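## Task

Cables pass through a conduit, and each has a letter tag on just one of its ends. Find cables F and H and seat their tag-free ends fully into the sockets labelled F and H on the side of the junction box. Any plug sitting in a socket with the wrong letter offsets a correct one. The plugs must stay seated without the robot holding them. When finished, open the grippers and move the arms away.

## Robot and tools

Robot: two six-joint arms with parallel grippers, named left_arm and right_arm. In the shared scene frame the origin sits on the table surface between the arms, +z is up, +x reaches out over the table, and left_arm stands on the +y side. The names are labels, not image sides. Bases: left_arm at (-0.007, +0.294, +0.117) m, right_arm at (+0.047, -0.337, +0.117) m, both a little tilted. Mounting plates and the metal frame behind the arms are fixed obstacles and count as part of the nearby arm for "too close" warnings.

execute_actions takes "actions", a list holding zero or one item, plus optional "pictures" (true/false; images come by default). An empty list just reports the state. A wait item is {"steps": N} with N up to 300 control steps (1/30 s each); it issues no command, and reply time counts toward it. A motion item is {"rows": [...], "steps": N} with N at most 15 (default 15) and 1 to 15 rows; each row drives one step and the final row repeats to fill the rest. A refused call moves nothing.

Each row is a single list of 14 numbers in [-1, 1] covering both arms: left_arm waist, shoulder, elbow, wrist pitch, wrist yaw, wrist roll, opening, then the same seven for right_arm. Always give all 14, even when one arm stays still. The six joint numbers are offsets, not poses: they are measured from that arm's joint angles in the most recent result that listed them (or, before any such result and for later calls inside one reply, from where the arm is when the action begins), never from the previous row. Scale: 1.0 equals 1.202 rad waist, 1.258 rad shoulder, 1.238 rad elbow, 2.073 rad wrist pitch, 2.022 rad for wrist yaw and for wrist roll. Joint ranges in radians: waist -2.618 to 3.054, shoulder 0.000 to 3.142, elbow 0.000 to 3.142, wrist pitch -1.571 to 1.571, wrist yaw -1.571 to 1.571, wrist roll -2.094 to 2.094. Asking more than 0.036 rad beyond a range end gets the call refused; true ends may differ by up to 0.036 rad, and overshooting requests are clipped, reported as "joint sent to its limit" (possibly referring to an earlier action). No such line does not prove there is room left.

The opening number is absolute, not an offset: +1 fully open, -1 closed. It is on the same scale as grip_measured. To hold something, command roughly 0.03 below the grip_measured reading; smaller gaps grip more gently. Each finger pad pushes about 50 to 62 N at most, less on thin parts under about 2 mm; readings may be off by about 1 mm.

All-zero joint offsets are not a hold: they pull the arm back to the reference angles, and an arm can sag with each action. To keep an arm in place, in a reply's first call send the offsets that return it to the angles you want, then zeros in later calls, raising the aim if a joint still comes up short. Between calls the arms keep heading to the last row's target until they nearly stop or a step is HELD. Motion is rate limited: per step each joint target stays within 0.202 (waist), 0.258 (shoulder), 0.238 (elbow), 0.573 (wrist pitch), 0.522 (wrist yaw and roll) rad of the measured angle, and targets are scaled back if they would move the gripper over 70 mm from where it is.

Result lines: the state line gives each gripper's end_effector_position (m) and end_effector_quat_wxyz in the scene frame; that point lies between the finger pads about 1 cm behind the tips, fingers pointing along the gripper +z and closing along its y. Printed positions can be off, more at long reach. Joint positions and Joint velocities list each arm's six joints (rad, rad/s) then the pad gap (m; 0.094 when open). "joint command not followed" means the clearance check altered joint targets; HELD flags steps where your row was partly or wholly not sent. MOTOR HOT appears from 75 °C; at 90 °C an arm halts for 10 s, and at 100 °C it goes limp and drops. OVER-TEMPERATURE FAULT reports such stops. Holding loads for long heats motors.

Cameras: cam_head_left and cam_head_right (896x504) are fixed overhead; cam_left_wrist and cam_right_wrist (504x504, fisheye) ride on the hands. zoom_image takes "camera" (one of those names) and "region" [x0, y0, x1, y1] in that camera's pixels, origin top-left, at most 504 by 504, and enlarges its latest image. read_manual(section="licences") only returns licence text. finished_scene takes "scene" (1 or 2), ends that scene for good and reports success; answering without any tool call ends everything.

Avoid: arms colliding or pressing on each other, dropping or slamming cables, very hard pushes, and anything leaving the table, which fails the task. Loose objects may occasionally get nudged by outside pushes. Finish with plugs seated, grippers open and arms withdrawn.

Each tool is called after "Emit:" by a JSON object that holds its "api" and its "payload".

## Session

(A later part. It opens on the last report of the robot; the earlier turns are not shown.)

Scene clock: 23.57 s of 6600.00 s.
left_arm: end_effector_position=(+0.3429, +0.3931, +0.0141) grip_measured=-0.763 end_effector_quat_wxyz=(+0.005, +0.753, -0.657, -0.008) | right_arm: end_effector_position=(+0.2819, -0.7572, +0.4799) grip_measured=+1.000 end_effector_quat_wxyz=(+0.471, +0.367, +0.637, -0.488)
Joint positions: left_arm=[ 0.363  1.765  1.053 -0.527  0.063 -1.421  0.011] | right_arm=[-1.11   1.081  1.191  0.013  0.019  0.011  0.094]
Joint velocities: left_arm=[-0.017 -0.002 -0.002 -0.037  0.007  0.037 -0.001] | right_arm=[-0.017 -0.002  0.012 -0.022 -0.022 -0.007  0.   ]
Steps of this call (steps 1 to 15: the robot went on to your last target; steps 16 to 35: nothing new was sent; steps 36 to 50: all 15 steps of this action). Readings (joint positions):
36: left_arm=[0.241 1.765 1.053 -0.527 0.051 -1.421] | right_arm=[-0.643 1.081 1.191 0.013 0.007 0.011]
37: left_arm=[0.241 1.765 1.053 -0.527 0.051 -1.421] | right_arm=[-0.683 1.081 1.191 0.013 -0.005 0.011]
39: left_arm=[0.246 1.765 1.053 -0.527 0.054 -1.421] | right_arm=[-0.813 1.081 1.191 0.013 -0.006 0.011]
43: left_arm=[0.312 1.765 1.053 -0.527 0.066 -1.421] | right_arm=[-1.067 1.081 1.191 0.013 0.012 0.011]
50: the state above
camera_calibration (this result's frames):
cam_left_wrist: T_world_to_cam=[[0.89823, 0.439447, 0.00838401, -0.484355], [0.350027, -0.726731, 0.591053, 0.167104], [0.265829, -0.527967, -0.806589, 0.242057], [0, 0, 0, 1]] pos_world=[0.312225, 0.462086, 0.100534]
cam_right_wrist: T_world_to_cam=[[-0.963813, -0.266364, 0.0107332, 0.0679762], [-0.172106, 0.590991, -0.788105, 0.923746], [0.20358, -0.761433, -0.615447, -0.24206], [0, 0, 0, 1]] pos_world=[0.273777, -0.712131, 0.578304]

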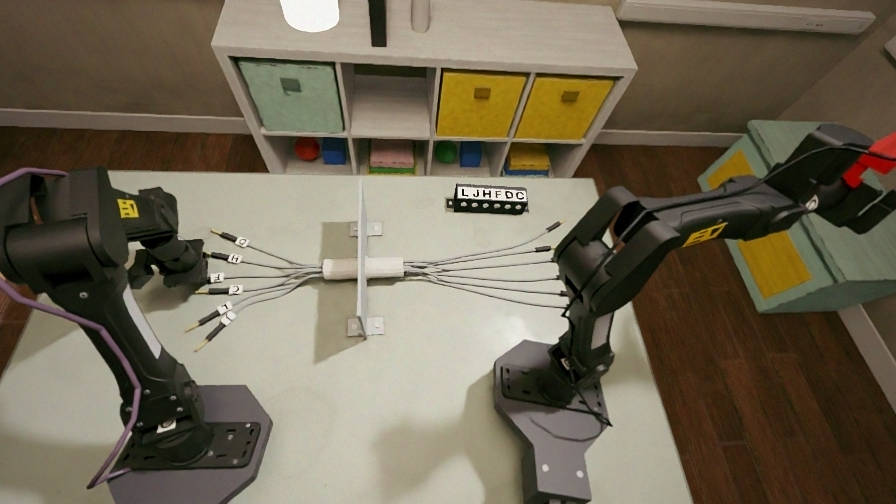

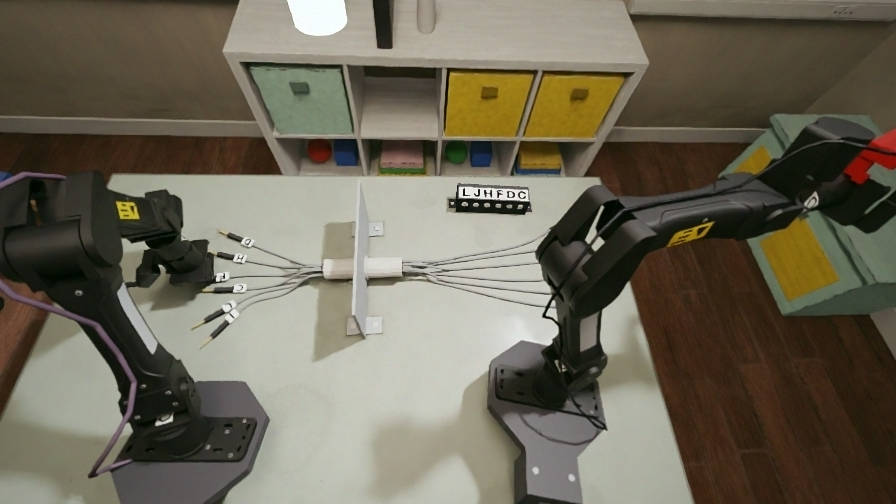

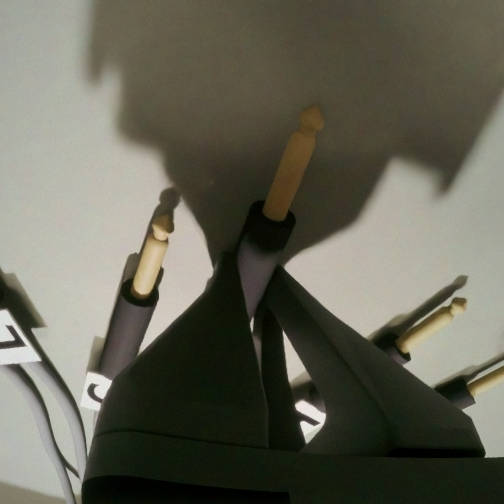

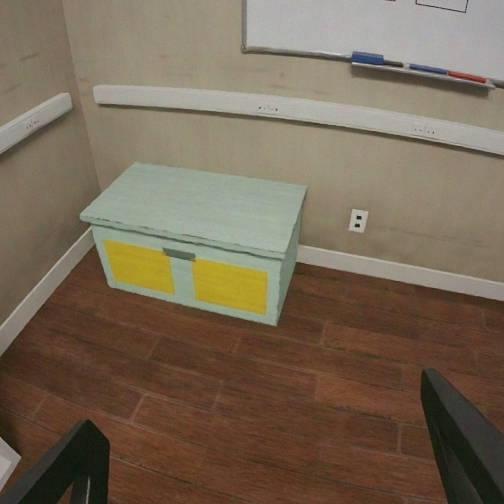

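Emit:
{"api": "execute_actions", "payload": {"actions": [{"rows":[[0,0,0,0,0,0,-0.4,-0.1,0.1,0.1,0,0,0,1],[0,0,0,0,0,0,-0.4,-0.15,0.2,0.2,0,0,0,1],[0,0,0,0,0,0,-0.4,-0.15,0.3,0.3,0,0,0,1],[0,-0.04,0.02,-0.02,0,0,-0.4,-0.15,0.4,0.4,0,0,0,1],[0,-0.07,0.05,-0.04,0,0,-0.4,-0.15,0.5,0.5,0,0,0,1],[0,-0.07,0.08,-0.05,0,0.04,-0.4,-0.15,0.55,0.5,0,0,0,1],[-0.03,-0.05,0.12,-0.07,0,0.08,-0.4,-0.15,0.55,0.5,0,0,0,1],[-0.06,-0.03,0.17,-0.09,0,0.12,-0.4,-0.15,0.55,0.5,0,0,0,1],[-0.09,-0.01,0.21,-0.11,0,0.15,-0.4,-0.15,0.55,0.5,0,0,0,1],[-0.118,0.01,0.254,-0.124,0,0.173,-0.4,-0.15,0.55,0.5,0,0,0,1]]}], "pictures": false}}

Emit:
{"api": "execute_actions", "payload": {"actions": [{"steps":15}]}}

Scene clock: 27.13 s of 6600.00 s.
left_arm: end_effector_position=(+0.4405, +0.3459, +0.0783) grip_measured=-0.402 end_effector_quat_wxyz=(+0.046, -0.594, +0.802, -0.056) | right_arm: end_effector_position=(+0.2179, -0.9612, +0.4163) grip_measured=+1.000 end_effector_quat_wxyz=(+0.384, +0.440, +0.632, -0.509)
Joint positions: left_arm=[ 0.209  1.758  1.366 -0.689  0.072 -1.14   0.028] | right_arm=[-1.278  1.822  1.779  0.001  0.014  0.011  0.094]
Joint velocities: left_arm=[-0.168 -0.017 -0.002 -0.227  0.051  0.432  0.001] | right_arm=[ 0.022  0.339 -0.002 -0.33   0.007 -0.007  0.   ]
Steps of this call (steps 1 to 15: the robot went on to your last target; steps 16 to 90: nothing new was sent; then 0.07 s passed at rest; steps 91 to 105: all 15 steps of this action). Readings (joint positions):
91: left_arm=[0.363 1.765 1.053 -0.527 0.063 -1.421] | right_arm=[-1.122 1.092 1.205 0.005 0.009 0.011]
92: left_arm=[0.363 1.765 1.053 -0.527 0.063 -1.421] | right_arm=[-1.153 1.129 1.249 -0.003 0.002 0.011]
94: left_arm=[0.363 1.763 1.053 -0.528 0.064 -1.421] | right_arm=[-1.224 1.252 1.385 0.003 0.005 0.011]
98: left_arm=[0.353 1.740 1.135 -0.625 0.063 -1.354] | right_arm=[-1.277 1.560 1.696 0.031 0.014 0.011]
105: the state above

Scene clock: 27.63 s of 6600.00 s.
left_arm: end_effector_position=(+0.4210, +0.3432, +0.0711) grip_measured=-0.402 end_effector_quat_wxyz=(+0.009, -0.574, +0.818, -0.036) | right_arm: end_effector_position=(+0.2207, -0.9571, +0.4263) grip_measured=+1.000 end_effector_quat_wxyz=(+0.389, +0.436, +0.629, -0.513)
Joint positions: left_arm=[ 0.21   1.773  1.366 -0.76   0.074 -1.084  0.028] | right_arm=[-1.278  1.804  1.779 -0.     0.014  0.011  0.094]
Joint velocities: left_arm=[-0.012 -0.002 -0.017 -0.037 -0.007 -0.095 -0.   ] | right_arm=[-0.017 -0.007 -0.002 -0.037 -0.051 -0.081  0.   ]
Steps of this call (steps 1 to 15: the robot went on to your last target). Readings (joint positions):
1: left_arm=[0.207 1.759 1.366 -0.701 0.074 -1.129] | right_arm=[-1.278 1.829 1.779 -0.010 0.014 0.011]
2: left_arm=[0.207 1.762 1.366 -0.714 0.074 -1.119] | right_arm=[-1.278 1.831 1.779 -0.017 0.014 0.011]
4: left_arm=[0.210 1.768 1.366 -0.733 0.074 -1.106] | right_arm=[-1.278 1.826 1.779 -0.016 0.014 0.011]
8: left_arm=[0.210 1.773 1.366 -0.753 0.074 -1.092] | right_arm=[-1.278 1.808 1.779 -0.007 0.014 0.011]
15: the state above
camera_calibration (this result's frames):
cam_left_wrist: T_world_to_cam=[[0.996398, -0.0258548, 0.0807641, -0.419771], [-0.0714289, -0.769219, 0.63498, 0.258708], [0.045708, -0.638462, -0.768295, 0.368817], [0, 0, 0, 1]] pos_world=[0.41988, 0.423625, 0.152988]
cam_right_wrist: T_world_to_cam=[[-0.996263, -0.0742426, 0.0441307, 0.133133], [-0.082989, 0.681354, -0.727234, 1.02995], [0.0239231, -0.728179, -0.68497, -0.313641], [0, 0, 0, 1]] pos_world=[0.225614, -0.920266, 0.528307]

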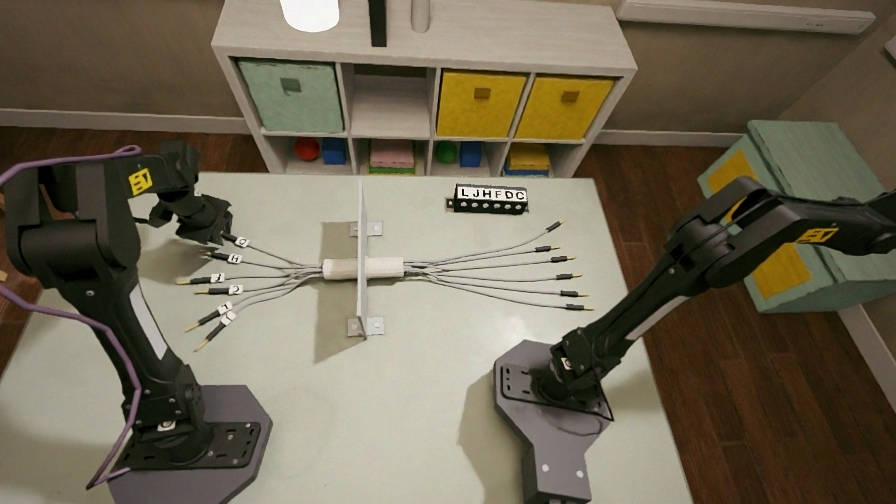

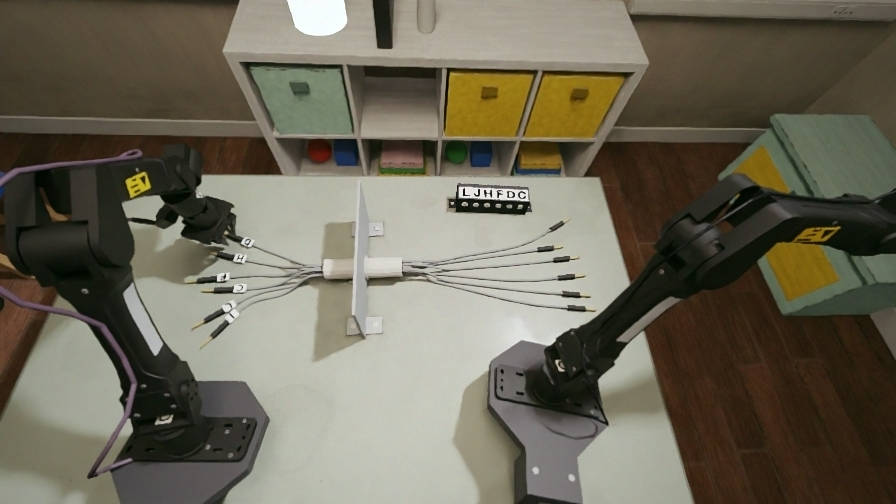

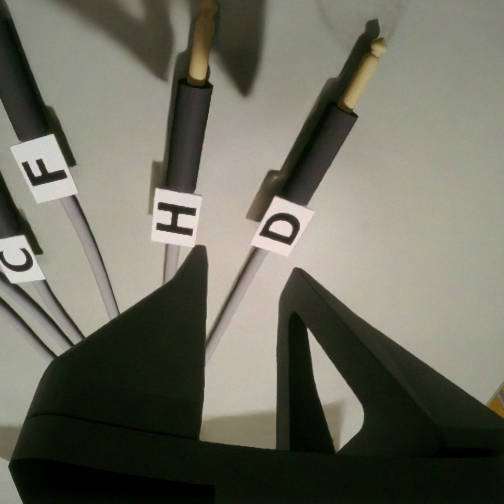

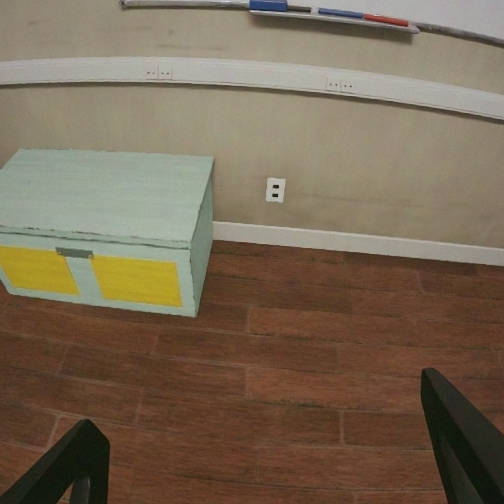

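Emit:
{"api": "execute_actions", "payload": {"actions": [{"rows":[[0.04,0,-0.02,-0.01,0,0,-0.35,0,0,0,0,0,0,1],[0.04,0.01,-0.04,-0.01,0,0,-0.35,0,0,0,0,0,0,1],[0.04,0.02,-0.041,0,0,0,-0.35,0,0,0,0,0,0,1],[0.04,0.04,-0.041,0.015,0,0,-0.35,0,0,0,0,0,0,1],[0.04,0.055,-0.041,0.03,0,0,-0.35,0,0,0,0,0,0,1],[0.04,0.07,-0.041,0.045,0,0,-0.35,0,0,0,0,0,0,1],[0.04,0.085,-0.041,0.065,0,0,-0.35,0,0,0,0,0,0,1]]}]}}

Scene clock: 30.53 s of 6600.00 s.
left_arm: end_effector_position=(+0.4038, +0.3596, +0.0183) grip_measured=-0.352 end_effector_quat_wxyz=(-0.018, -0.591, +0.806, -0.016) | right_arm: end_effector_position=(+0.2207, -0.9571, +0.4263) grip_measured=+1.000 end_effector_quat_wxyz=(+0.389, +0.436, +0.629, -0.513)
Joint positions: left_arm=[ 0.254  1.893  1.319 -0.66   0.079 -1.082  0.03 ] | right_arm=[-1.278  1.804  1.779 -0.     0.014  0.011  0.094]
Joint velocities: left_arm=[ 0.007  0.002  0.007  0.139 -0.007 -0.051 -0.   ] | right_arm=[ 0.007  0.002  0.007  0.051 -0.051  0.066  0.   ]
Steps of this call (steps 1 to 15: the robot went on to your last target; steps 16 to 72: nothing new was sent; steps 73 to 87: all 15 steps of this action). Readings (joint positions):
73: left_arm=[0.213 1.773 1.365 -0.762 0.076 -1.082] | right_arm=[-1.278 1.804 1.779 -0.000 0.014 0.011]
74: left_arm=[0.219 1.773 1.359 -0.761 0.078 -1.082] | right_arm=[-1.278 1.804 1.779 -0.000 0.014 0.011]
76: left_arm=[0.236 1.778 1.343 -0.760 0.079 -1.082] | right_arm=[-1.278 1.804 1.779 -0.000 0.014 0.011]
80: left_arm=[0.254 1.844 1.332 -0.711 0.079 -1.082] | right_arm=[-1.278 1.804 1.779 -0.000 0.014 0.011]
87: the state above
camera_calibration (this result's frames):
cam_left_wrist: T_world_to_cam=[[0.999794, 0.0146207, 0.0140537, -0.412678], [0.00230724, -0.770497, 0.637439, 0.274213], [0.0201481, -0.637276, -0.770372, 0.349402], [0, 0, 0, 1]] pos_world=[0.40492, 0.439979, 0.100175]
cam_right_wrist: T_world_to_cam=[[-0.996263, -0.0742426, 0.0441307, 0.133133], [-0.082989, 0.681354, -0.727234, 1.02995], [0.0239231, -0.728179, -0.68497, -0.313641], [0, 0, 0, 1]] pos_world=[0.225614, -0.920266, 0.528307]

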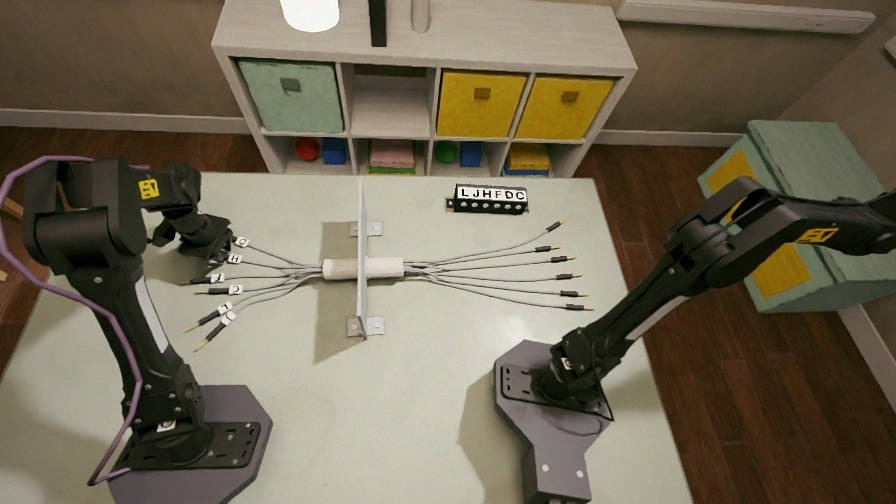

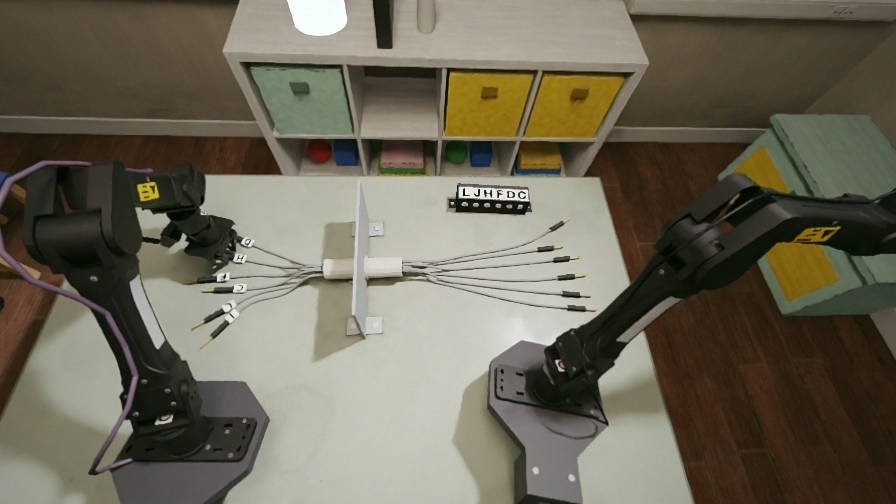

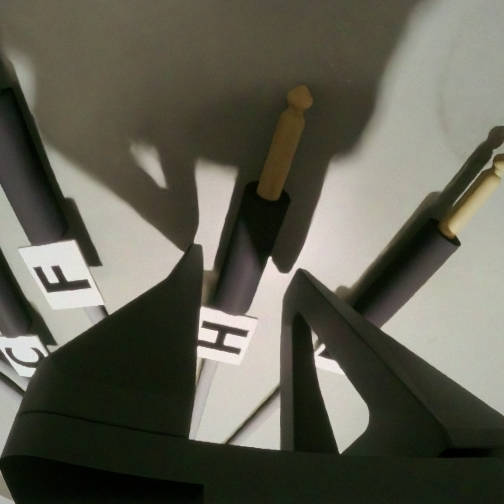

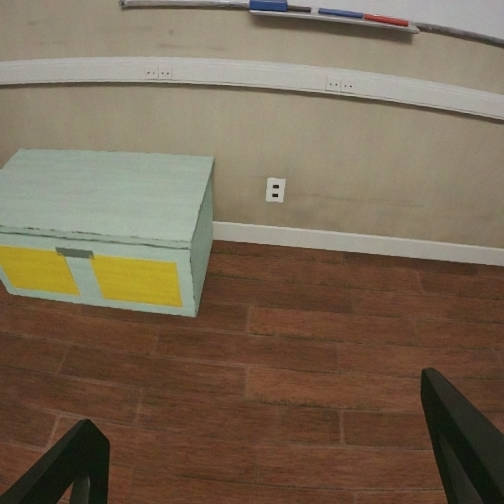

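Emit:
{"api": "execute_actions", "payload": {"actions": [{"rows":[[0.005,0.02,0,0.012,0,0,-0.35,0,0,0,0,0,0,1],[0.005,0.02,0,0.012,0,0,-0.35,0,0,0,0,0,0,1],[0.005,0.02,0,0.012,0,0,-0.35,0,0,0,0,0,0,1],[0.005,0.02,0,0.012,0,0,-0.35,0,0,0,0,0,0,1],[0.005,0.02,0,0.012,0,0,-0.35,0,0,0,0,0,0,1],[0.005,0.02,0,0.012,0,0,-0.6,0,0,0,0,0,0,1],[0.005,0.02,0,0.012,0,0,-0.82,0,0,0,0,0,0,1]]}], "pictures": false}}

Emit:
{"api": "execute_actions", "payload": {"actions": [{"rows":[[0,-0.01,0,0,0,0,-0.81,0,0,0,0,0,0,1],[0.01,-0.012,0,0,0,0,-0.81,0,0,0,0,0,0,1],[0.02,-0.012,0,0,0,0,-0.81,0,0,0,0,0,0,1],[0.04,-0.012,0,0,0,0,-0.81,0,0,0,0,0,0,1],[0.06,-0.012,0,0,0,0,-0.81,0,0,0,0,0,0,1],[0.08,-0.012,0,0,0,0,-0.81,0,0,0,0,0,0,1]]}]}}

Scene clock: 34.23 s of 6600.00 s.
left_arm: end_effector_position=(+0.4053, +0.3600, +0.0129) grip_measured=-0.768 end_effector_quat_wxyz=(-0.016, -0.591, +0.806, -0.017) | right_arm: end_effector_position=(+0.2207, -0.9571, +0.4263) grip_measured=+1.000 end_effector_quat_wxyz=(+0.389, +0.436, +0.629, -0.513)
Joint positions: left_arm=[ 0.254  1.908  1.319 -0.642  0.079 -1.082  0.011] | right_arm=[-1.278  1.804  1.779 -0.     0.014  0.011  0.094]
Joint velocities: left_arm=[-0.002 -0.007 -0.007 -0.022 -0.022  0.007  0.001] | right_arm=[ 0.002 -0.007  0.007  0.066 -0.007 -0.022  0.   ]
Steps of this call (steps 1 to 30: the robot went on to your last target; steps 31 to 90: nothing new was sent; then 0.20 s passed at rest; steps 91 to 105: all 15 steps of this action). Readings (joint positions):
91: left_arm=[0.254 1.894 1.319 -0.641 0.079 -1.082] | right_arm=[-1.278 1.804 1.779 -0.000 0.014 0.011]
92: left_arm=[0.254 1.896 1.319 -0.641 0.079 -1.082] | right_arm=[-1.278 1.804 1.779 -0.000 0.014 0.011]
94: left_arm=[0.254 1.903 1.319 -0.641 0.079 -1.082] | right_arm=[-1.278 1.804 1.779 -0.000 0.014 0.011]
98: left_arm=[0.254 1.908 1.319 -0.642 0.079 -1.082] | right_arm=[-1.278 1.804 1.779 -0.000 0.014 0.011]
105: the state above

Scene clock: 34.73 s of 6600.00 s.
left_arm: end_effector_position=(+0.3975, +0.3991, +0.0146) grip_measured=-0.768 end_effector_quat_wxyz=(-0.009, -0.628, +0.778, -0.008) | right_arm: end_effector_position=(+0.2207, -0.9571, +0.4263) grip_measured=+1.000 end_effector_quat_wxyz=(+0.389, +0.436, +0.629, -0.513)
Joint positions: left_arm=[ 0.352  1.908  1.319 -0.642  0.09  -1.082  0.011] | right_arm=[-1.278  1.804  1.779 -0.     0.014  0.011  0.094]
Joint velocities: left_arm=[ 0.012  0.017 -0.002 -0.037 -0.007 -0.007 -0.001] | right_arm=[-0.007 -0.007  0.012 -0.007  0.081 -0.022  0.   ]
Steps of this call (steps 1 to 15: all 15 steps of this action). Readings (joint positions):
1: left_arm=[0.254 1.908 1.319 -0.642 0.079 -1.082] | right_arm=[-1.278 1.804 1.779 -0.000 0.014 0.011]
2: left_arm=[0.254 1.908 1.319 -0.642 0.079 -1.082] | right_arm=[-1.278 1.804 1.779 -0.000 0.014 0.011]
4: left_arm=[0.258 1.908 1.319 -0.642 0.082 -1.082] | right_arm=[-1.278 1.804 1.779 -0.000 0.014 0.011]
8: left_arm=[0.312 1.908 1.319 -0.642 0.093 -1.082] | right_arm=[-1.278 1.804 1.779 -0.000 0.014 0.011]
15: the state above
camera_calibration (this result's frames):
cam_left_wrist: T_world_to_cam=[[0.99421, 0.105902, 0.0182255, -0.441159], [0.0719727, -0.782186, 0.618874, 0.284272], [0.0797958, -0.613978, -0.785279, 0.339112], [0, 0, 0, 1]] pos_world=[0.391085, 0.477281, 0.0984099]
cam_right_wrist: T_world_to_cam=[[-0.996263, -0.0742426, 0.0441307, 0.133133], [-0.082989, 0.681354, -0.727234, 1.02995], [0.0239231, -0.728179, -0.68497, -0.313641], [0, 0, 0, 1]] pos_world=[0.225614, -0.920266, 0.528307]

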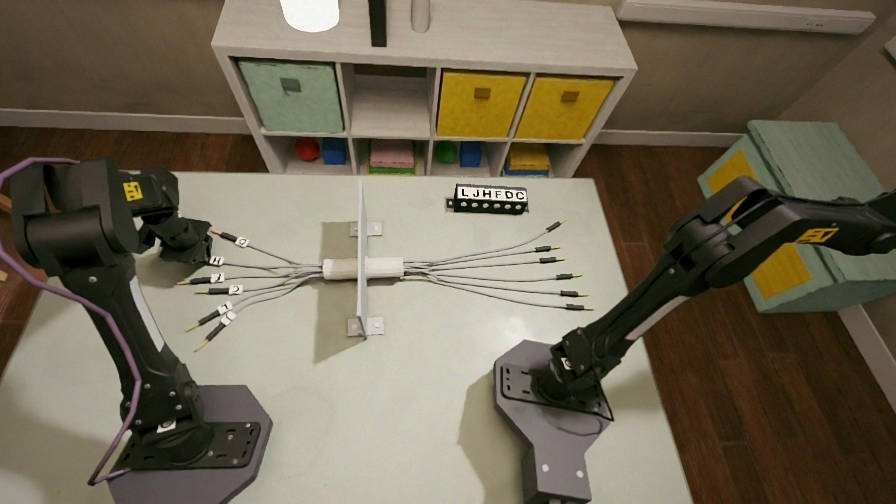

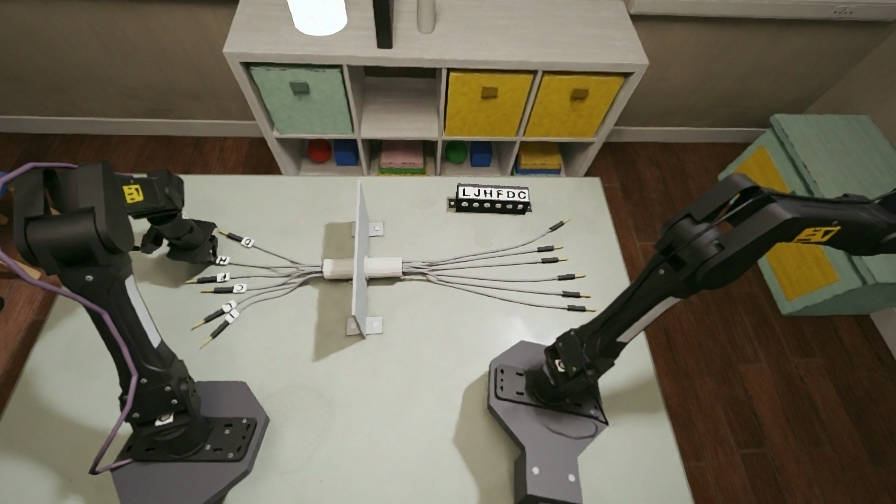

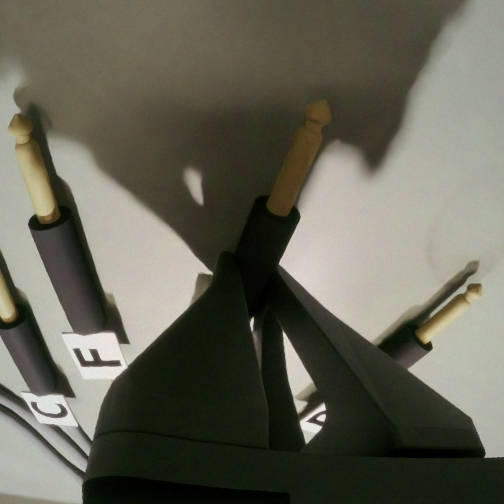

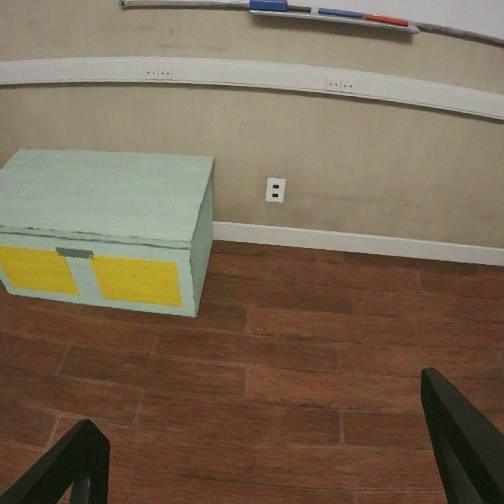

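Emit:
{"api": "execute_actions", "payload": {"actions": [{"rows":[[0,0,0,0,0,0,-0.3,0,0,0,0,0,0,1],[0,0,0,0,0,0,-0.3,0,0,0,0,0,0,1],[0,0,0,0,0,0,-0.3,0,0,0,0,0,0,1],[0,-0.05,0,0,0,0,-0.3,0,0,0,0,0,0,1],[0,-0.1,0,0,0,0,-0.3,0,0,0,0,0,0,1],[0.05,-0.16,0,0,0,0,-0.3,0,0,0,0,0,0,1],[0.1,-0.22,0,0,0,0,-0.3,0,0,0,0,0,0,1],[0.2,-0.28,0,0,0,0,-0.3,0,0,0,0,0,0,1]]}]}}

Emit:
{"api": "zoom_image", "payload": {"camera": "cam_head_left", "region": [430, 170, 630, 320]}}

Emit:
{"api": "zoom_image", "payload": {"camera": "cam_head_right", "region": [430, 170, 630, 320]}}

Scene clock: 36.43 s of 6600.00 s.
left_arm: end_effector_position=(+0.4089, +0.4998, +0.1546) grip_measured=-0.302 end_effector_quat_wxyz=(-0.176, +0.687, -0.705, +0.024) | right_arm: end_effector_position=(+0.2207, -0.9571, +0.4263) grip_measured=+1.000 end_effector_quat_wxyz=(+0.389, +0.436, +0.629, -0.513)
Joint positions: left_arm=[ 0.597  1.563  1.308 -0.636  0.094 -1.082  0.033] | right_arm=[-1.278  1.804  1.779 -0.     0.014  0.011  0.094]
Joint velocities: left_arm=[ 0.432 -0.535  0.012  0.125 -0.095 -0.022 -0.001] | right_arm=[-0.007  0.007 -0.002 -0.154 -0.007 -0.007  0.   ]
Steps of this call (steps 1 to 15: the robot went on to your last target; steps 16 to 36: nothing new was sent; steps 37 to 51: all 15 steps of this action). Readings (joint positions):
37: left_arm=[0.352 1.908 1.319 -0.642 0.090 -1.082] | right_arm=[-1.278 1.804 1.779 -0.000 0.014 0.011]
38: left_arm=[0.352 1.908 1.319 -0.642 0.091 -1.082] | right_arm=[-1.278 1.804 1.779 -0.000 0.014 0.011]
40: left_arm=[0.352 1.905 1.319 -0.642 0.091 -1.082] | right_arm=[-1.278 1.804 1.779 -0.000 0.014 0.011]
44: left_arm=[0.380 1.807 1.308 -0.648 0.102 -1.082] | right_arm=[-1.278 1.804 1.779 -0.000 0.014 0.011]
51: the state above
camera_calibration (this result's frames):
cam_left_wrist: T_world_to_cam=[[0.90216, 0.249188, 0.352154, -0.551294], [0.0633727, -0.883998, 0.463176, 0.354039], [0.426721, -0.395542, -0.813299, 0.2633], [0, 0, 0, 1]] pos_world=[0.362564, 0.554492, 0.244299]
cam_right_wrist: T_world_to_cam=[[-0.996263, -0.0742426, 0.0441307, 0.133133], [-0.082989, 0.681354, -0.727234, 1.02995], [0.0239231, -0.728179, -0.68497, -0.313641], [0, 0, 0, 1]] pos_world=[0.225614, -0.920266, 0.528307]

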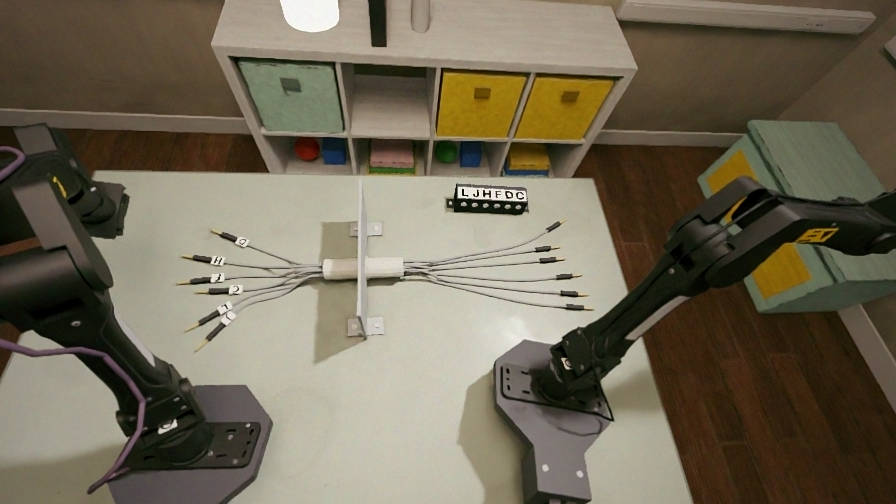

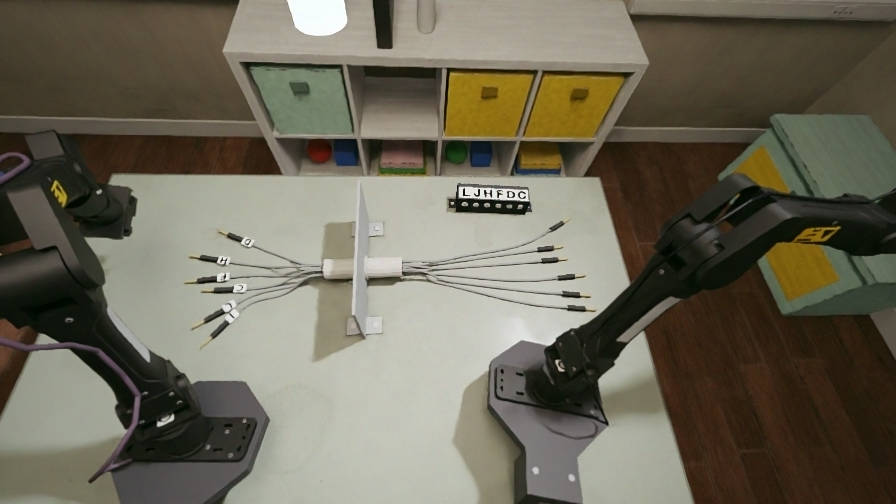

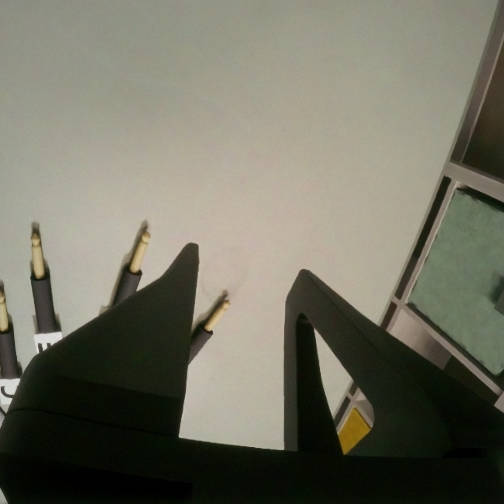

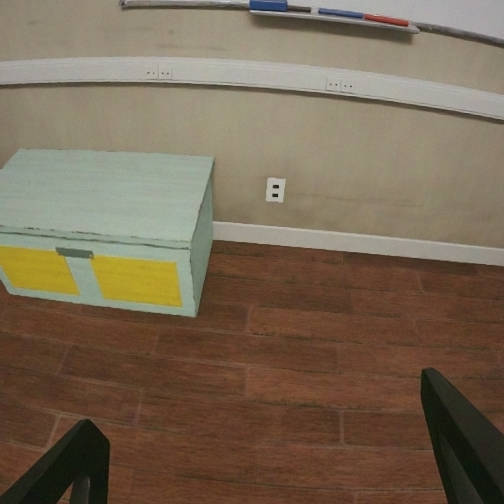

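Region (430, 170, 630, 320) of cam_head_left's 896x504 image, scaled by 2.520, with more detail than that image has; it fills the top 378 rows of this view, and the rest is white.

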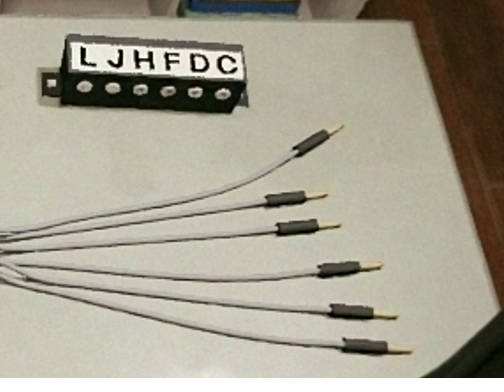

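Region (430, 170, 630, 320) of cam_head_right's 896x504 image, scaled by 2.520, with more detail than that image has; it fills the top 378 rows of this view, and the rest is white.

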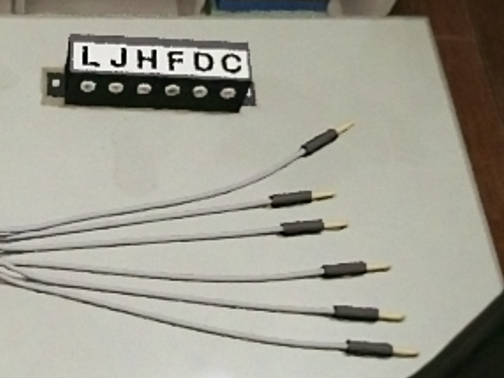

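Emit:
{"api": "execute_actions", "payload": {"actions": [{"rows":[[0,0,0,0,0,0,-0.3,0.3,-0.2,-0.2,-0.15,0,0.2,-0.3],[0,0,0,0,0,0,-0.3,0.6,-0.22,-0.35,-0.25,0,0.4,-0.3],[0,0,0,0,0,0,-0.3,0.953,-0.22,-0.45,-0.34,-0.007,0.564,-0.3],[0,0,0,0,0,0,-0.3,0.953,-0.22,-0.45,-0.34,-0.007,0.564,-0.3],[0,0,0,0,0,0,-0.3,0.953,-0.22,-0.45,-0.34,-0.007,0.564,-0.3],[0,0,0,0,0,0,-0.3,0.953,-0.22,-0.45,-0.34,-0.007,0.564,-0.3],[0,0,0,0,0,0,-0.3,0.953,-0.22,-0.45,-0.34,-0.007,0.564,-0.3],[0,0,0,0,0,0,-0.3,0.953,-0.22,-0.45,-0.34,-0.007,0.564,-0.3],[0,0,0,0,0,0,-0.3,0.953,-0.22,-0.45,-0.34,-0.007,0.564,-0.3],[0,0,0,0,0,0,-0.3,0.953,-0.22,-0.5,-0.34,-0.007,0.564,-0.3],[0,0,0,0,0,0,-0.3,0.953,-0.21,-0.576,-0.34,-0.007,0.564,-0.3]]}], "pictures": false}}

Emit:
{"api": "execute_actions", "payload": {"actions": [{"steps":30}]}}

Scene clock: 43.10 s of 6600.00 s.
left_arm: end_effector_position=(+0.4099, +0.5002, +0.1596) grip_measured=-0.302 end_effector_quat_wxyz=(-0.182, +0.686, -0.704, +0.026) | right_arm: end_effector_position=(+0.3150, -0.7515, +0.1693) grip_measured=-0.297 end_effector_quat_wxyz=(+0.228, +0.693, +0.666, -0.156)
Joint positions: left_arm=[ 0.599  1.551  1.308 -0.634  0.097 -1.082  0.033] | right_arm=[-0.85   1.613  1.292 -0.457  0.006  0.646  0.033]
Joint velocities: left_arm=[-0.002 -0.007 -0.042  0.022 -0.037  0.007  0.   ] | right_arm=[ 0.935 -0.017 -1.101 -0.637 -0.066  1.326 -0.001]
Steps of this call (steps 1 to 30: the robot went on to your last target; steps 31 to 90: nothing new was sent; then 3.17 s passed at rest; steps 91 to 105: all 15 steps of this action). Readings (joint positions):
91: left_arm=[0.599 1.551 1.308 -0.634 0.093 -1.082] | right_arm=[-1.269 1.791 1.761 -0.005 0.019 0.040]
92: left_arm=[0.599 1.551 1.308 -0.634 0.094 -1.082] | right_arm=[-1.255 1.761 1.720 -0.040 0.023 0.087]
94: left_arm=[0.599 1.551 1.308 -0.634 0.095 -1.082] | right_arm=[-1.202 1.705 1.649 -0.135 0.023 0.174]
98: left_arm=[0.599 1.551 1.308 -0.634 0.096 -1.082] | right_arm=[-1.077 1.636 1.528 -0.283 0.015 0.338]
105: the state above

Scene clock: 44.10 s of 6600.00 s.
left_arm: end_effector_position=(+0.4099, +0.5002, +0.1596) grip_measured=-0.302 end_effector_quat_wxyz=(-0.182, +0.686, -0.704, +0.026) | right_arm: end_effector_position=(+0.3944, -0.4506, +0.0749) grip_measured=-0.297 end_effector_quat_wxyz=(+0.009, +0.670, +0.742, +0.017)
Joint positions: left_arm=[ 0.599  1.551  1.308 -0.634  0.097 -1.082  0.033] | right_arm=[-0.121  1.57   1.072 -0.688 -0.012  1.141  0.033]
Joint velocities: left_arm=[-0.022  0.017 -0.002 -0.007  0.037 -0.007 -0.   ] | right_arm=[ 0.002 -0.002 -0.012 -0.037  0.022  0.022  0.001]
Steps of this call (steps 1 to 30: the robot went on to your last target). Readings (joint positions):
1: left_arm=[0.599 1.551 1.308 -0.634 0.097 -1.082] | right_arm=[-0.815 1.613 1.254 -0.477 0.005 0.694]
2: left_arm=[0.599 1.551 1.308 -0.634 0.097 -1.082] | right_arm=[-0.778 1.613 1.217 -0.499 0.004 0.743]
4: left_arm=[0.599 1.551 1.308 -0.634 0.097 -1.082] | right_arm=[-0.692 1.613 1.150 -0.547 0.003 0.841]
8: left_arm=[0.599 1.551 1.308 -0.634 0.097 -1.082] | right_arm=[-0.454 1.609 1.077 -0.638 0.001 1.006]
30: the state above
camera_calibration (this result's frames):
cam_left_wrist: T_world_to_cam=[[0.897983, 0.24683, 0.364282, -0.553061], [0.0572856, -0.886388, 0.459384, 0.356282], [0.436286, -0.391651, -0.810101, 0.26068], [0, 0, 0, 1]] pos_world=[0.362498, 0.554412, 0.248977]
cam_right_wrist: T_world_to_cam=[[-0.984911, 0.16367, -0.0562367, 0.469575], [0.103728, 0.818403, 0.565205, 0.335067], [0.138532, 0.550843, -0.823032, 0.351765], [0, 0, 0, 1]] pos_world=[0.379003, -0.544843, 0.12654]

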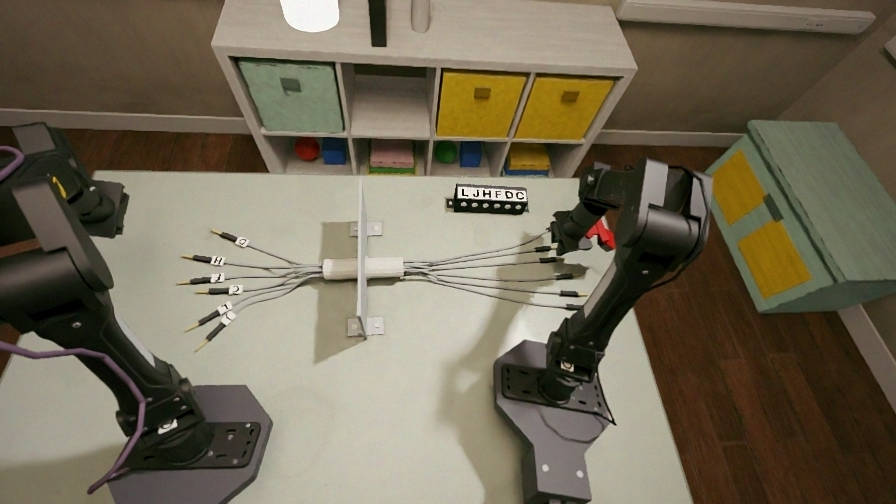

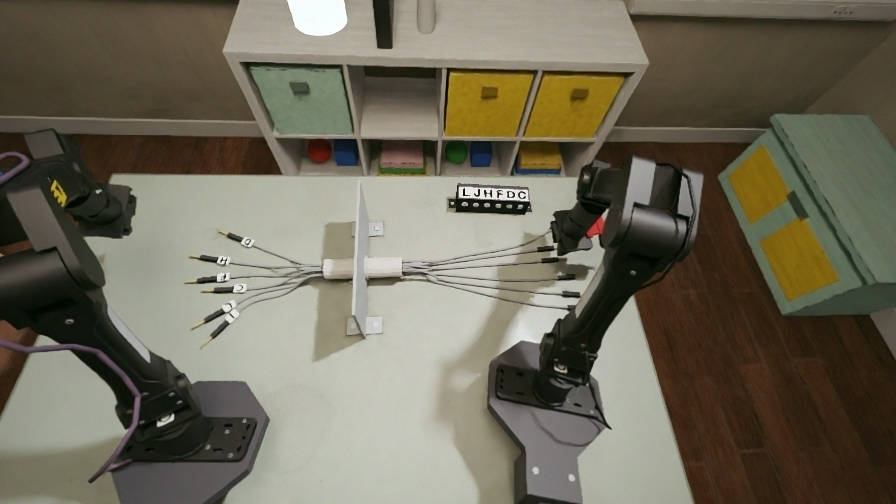

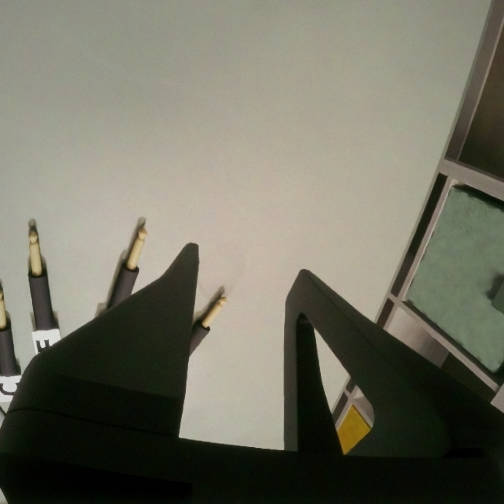

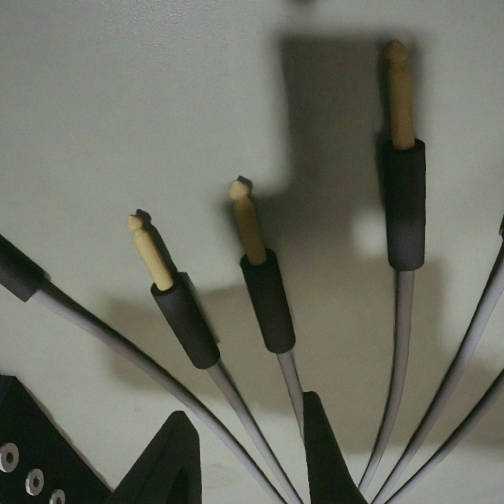

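Emit:
{"api": "execute_actions", "payload": {"actions": [{"rows":[[0,0,0,0,0,0,-0.3,0.018,0.02,-0.01,0.02,0,0,-0.3],[0,0,0,0,0,0,-0.3,0.018,0.04,-0.015,0.035,0,0,-0.3],[0,0,0,0,0,0,-0.3,0.018,0.06,-0.02,0.05,0,0,-0.3],[0,0,0,0,0,0,-0.3,0.018,0.08,-0.03,0.07,0,0,-0.3],[0,0,0,0,0,0,-0.3,0.018,0.1,-0.035,0.085,0,0,-0.3],[0,0,0,0,0,0,-0.3,0.018,0.12,-0.044,0.103,0,0,-0.3]]}]}}

Scene clock: 47.27 s of 6600.00 s.
left_arm: end_effector_position=(+0.4100, +0.4998, +0.1596) grip_measured=-0.302 end_effector_quat_wxyz=(-0.182, +0.686, -0.704, +0.028) | right_arm: end_effector_position=(+0.3973, -0.4471, +0.0192) grip_measured=-0.297 end_effector_quat_wxyz=(+0.003, +0.667, +0.745, +0.016)
Joint positions: left_arm=[ 0.599  1.551  1.308 -0.634  0.099 -1.082  0.033] | right_arm=[-0.112  1.727  1.028 -0.498 -0.012  1.142  0.033]
Joint velocities: left_arm=[-0.002 -0.007  0.002  0.007 -0.022 -0.022 -0.001] | right_arm=[-0.002 -0.017  0.002  0.139  0.051 -0.007 -0.001]
Steps of this call (steps 1 to 15: the robot went on to your last target; steps 16 to 80: nothing new was sent; steps 81 to 95: all 15 steps of this action). Readings (joint positions):
81: left_arm=[0.599 1.551 1.308 -0.634 0.097 -1.082] | right_arm=[-0.120 1.571 1.072 -0.686 -0.011 1.142]
82: left_arm=[0.599 1.551 1.308 -0.634 0.097 -1.082] | right_arm=[-0.119 1.575 1.072 -0.679 -0.011 1.142]
84: left_arm=[0.599 1.551 1.308 -0.634 0.098 -1.082] | right_arm=[-0.115 1.601 1.071 -0.643 -0.011 1.142]
88: left_arm=[0.599 1.551 1.308 -0.634 0.099 -1.082] | right_arm=[-0.112 1.697 1.046 -0.543 -0.011 1.142]
95: the state above
camera_calibration (this result's frames):
cam_left_wrist: T_world_to_cam=[[0.897845, 0.246797, 0.364645, -0.553114], [0.0561323, -0.885549, 0.461142, 0.355734], [0.43672, -0.393565, -0.808939, 0.261031], [0, 0, 0, 1]] pos_world=[0.362645, 0.55426, 0.248805]
cam_right_wrist: T_world_to_cam=[[-0.986602, 0.156527, -0.0459999, 0.465979], [0.102776, 0.815281, 0.569872, 0.362245], [0.126703, 0.557509, -0.820445, 0.311288], [0, 0, 0, 1]] pos_world=[0.383064, -0.541816, 0.0703969]

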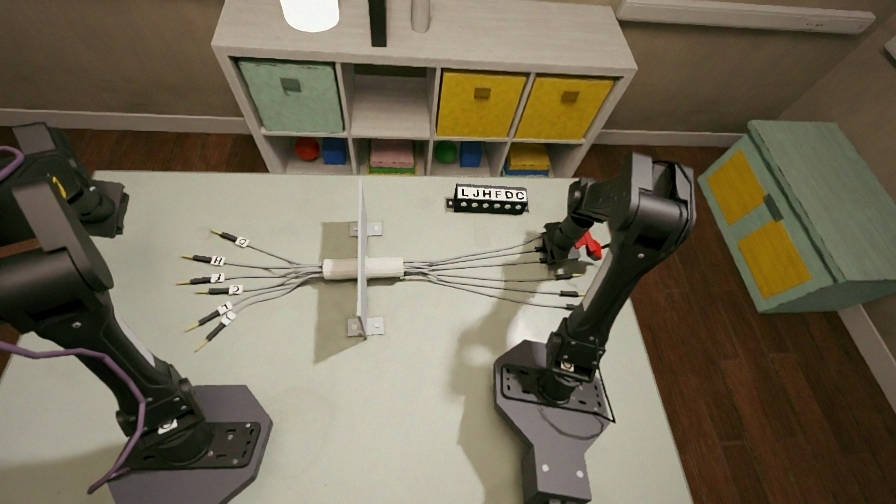

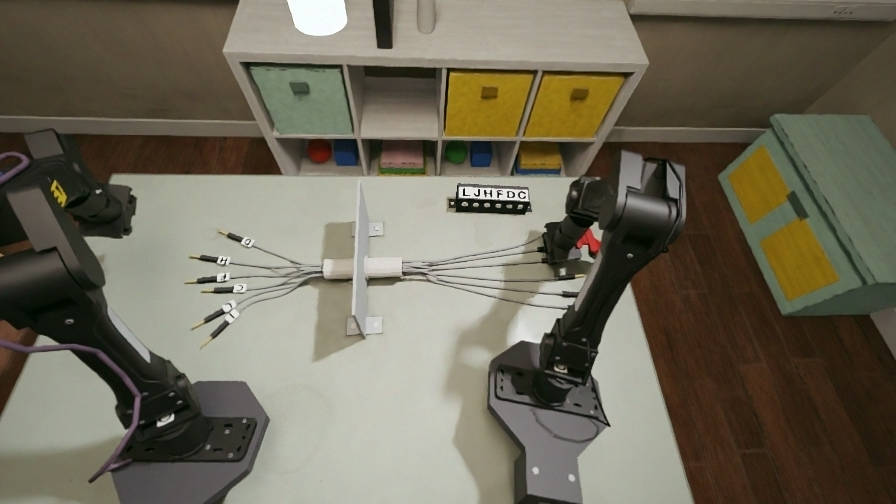

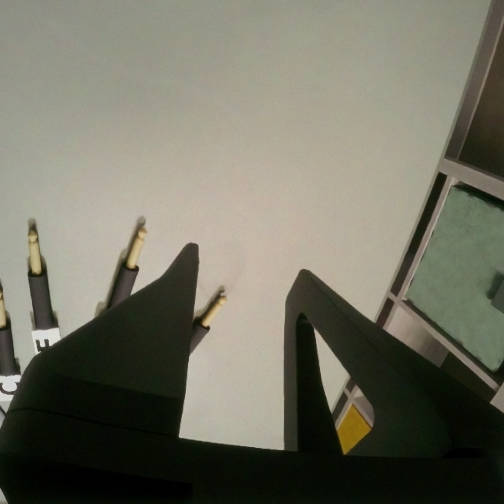

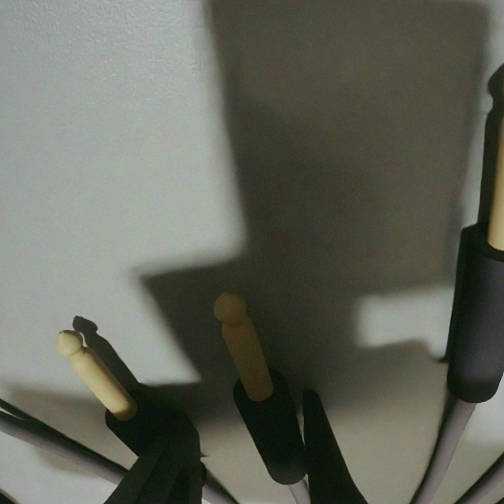

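Emit:
{"api": "execute_actions", "payload": {"actions": [{"rows":[[0,0,0,0,0,0,-0.3,0.02,0,-0.004,-0.008,0,0,-0.4],[0,0,0,0,0,0,-0.3,0.02,0,-0.004,-0.008,0,0,-0.4],[0,0,0,0,0,0,-0.3,0.02,0,-0.004,-0.008,0,0,-0.4],[0,0,0,0,0,0,-0.3,0.02,0.01,-0.004,-0.008,0,0,-0.4],[0,0,0,0,0,0,-0.3,0.02,0.022,-0.004,-0.008,0,0,-0.4]]}]}}

Scene clock: 48.87 s of 6600.00 s.
left_arm: end_effector_position=(+0.4102, +0.4995, +0.1596) grip_measured=-0.302 end_effector_quat_wxyz=(-0.182, +0.686, -0.704, +0.028) | right_arm: end_effector_position=(+0.3985, -0.4432, +0.0184) grip_measured=-0.397 end_effector_quat_wxyz=(+0.002, +0.663, +0.748, +0.018)
Joint positions: left_arm=[ 0.599  1.551  1.308 -0.634  0.101 -1.082  0.033] | right_arm=[-0.101  1.73   1.028 -0.496 -0.011  1.142  0.028]
Joint velocities: left_arm=[-0.002  0.007 -0.002  0.007 -0.051 -0.007  0.   ] | right_arm=[-0.027  0.002 -0.012  0.007  0.022  0.007  0.001]
Steps of this call (steps 1 to 30: the robot went on to your last target; steps 31 to 33: nothing new was sent; steps 34 to 48: all 15 steps of this action). Readings (joint positions):
34: left_arm=[0.599 1.551 1.308 -0.634 0.099 -1.082] | right_arm=[-0.111 1.727 1.028 -0.489 -0.012 1.142]
35: left_arm=[0.599 1.551 1.308 -0.634 0.100 -1.082] | right_arm=[-0.109 1.727 1.028 -0.491 -0.012 1.142]
37: left_arm=[0.599 1.551 1.308 -0.634 0.100 -1.082] | right_arm=[-0.104 1.727 1.028 -0.494 -0.012 1.142]
41: left_arm=[0.599 1.551 1.308 -0.634 0.100 -1.082] | right_arm=[-0.101 1.730 1.028 -0.496 -0.011 1.142]
48: the state above
camera_calibration (this result's frames):
cam_left_wrist: T_world_to_cam=[[0.897729, 0.246771, 0.364948, -0.553159], [0.0551705, -0.884847, 0.462604, 0.355277], [0.43708, -0.395159, -0.807967, 0.261322], [0, 0, 0, 1]] pos_world=[0.362768, 0.554133, 0.248661]
cam_right_wrist: T_world_to_cam=[[-0.988154, 0.146432, -0.0459216, 0.462632], [0.0940989, 0.814521, 0.572451, 0.362509], [0.121229, 0.561349, -0.818652, 0.312129], [0, 0, 0, 1]] pos_world=[0.385201, -0.538229, 0.0692513]

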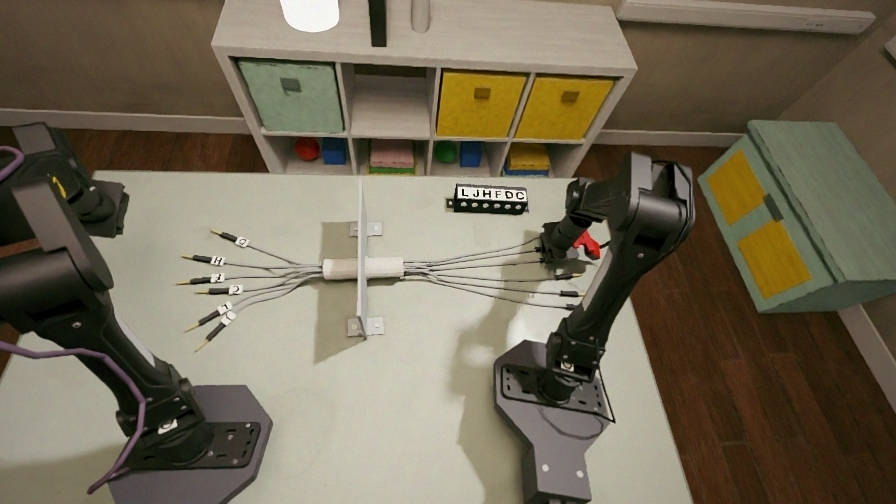

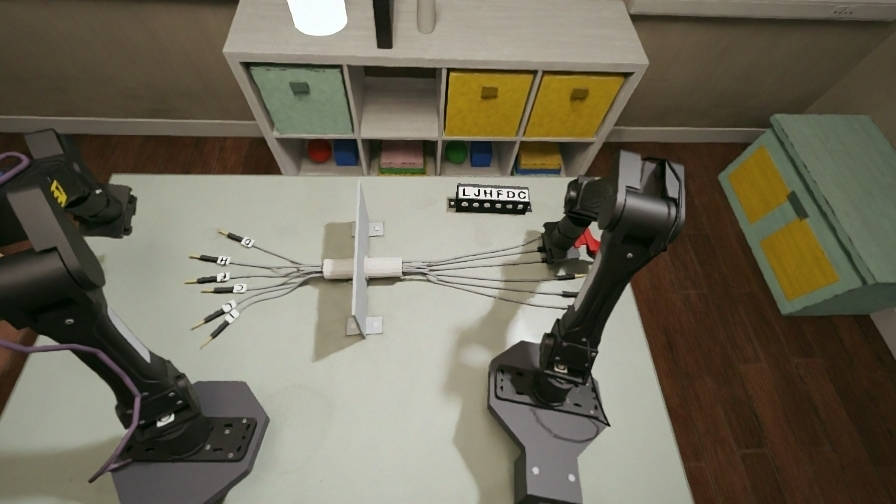

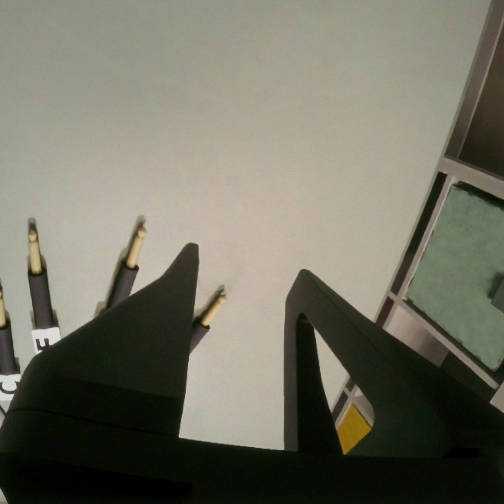

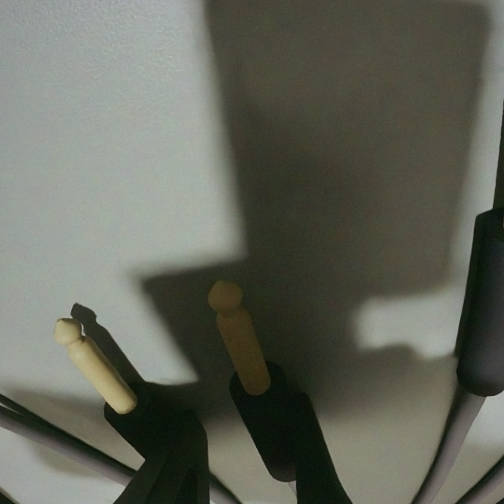

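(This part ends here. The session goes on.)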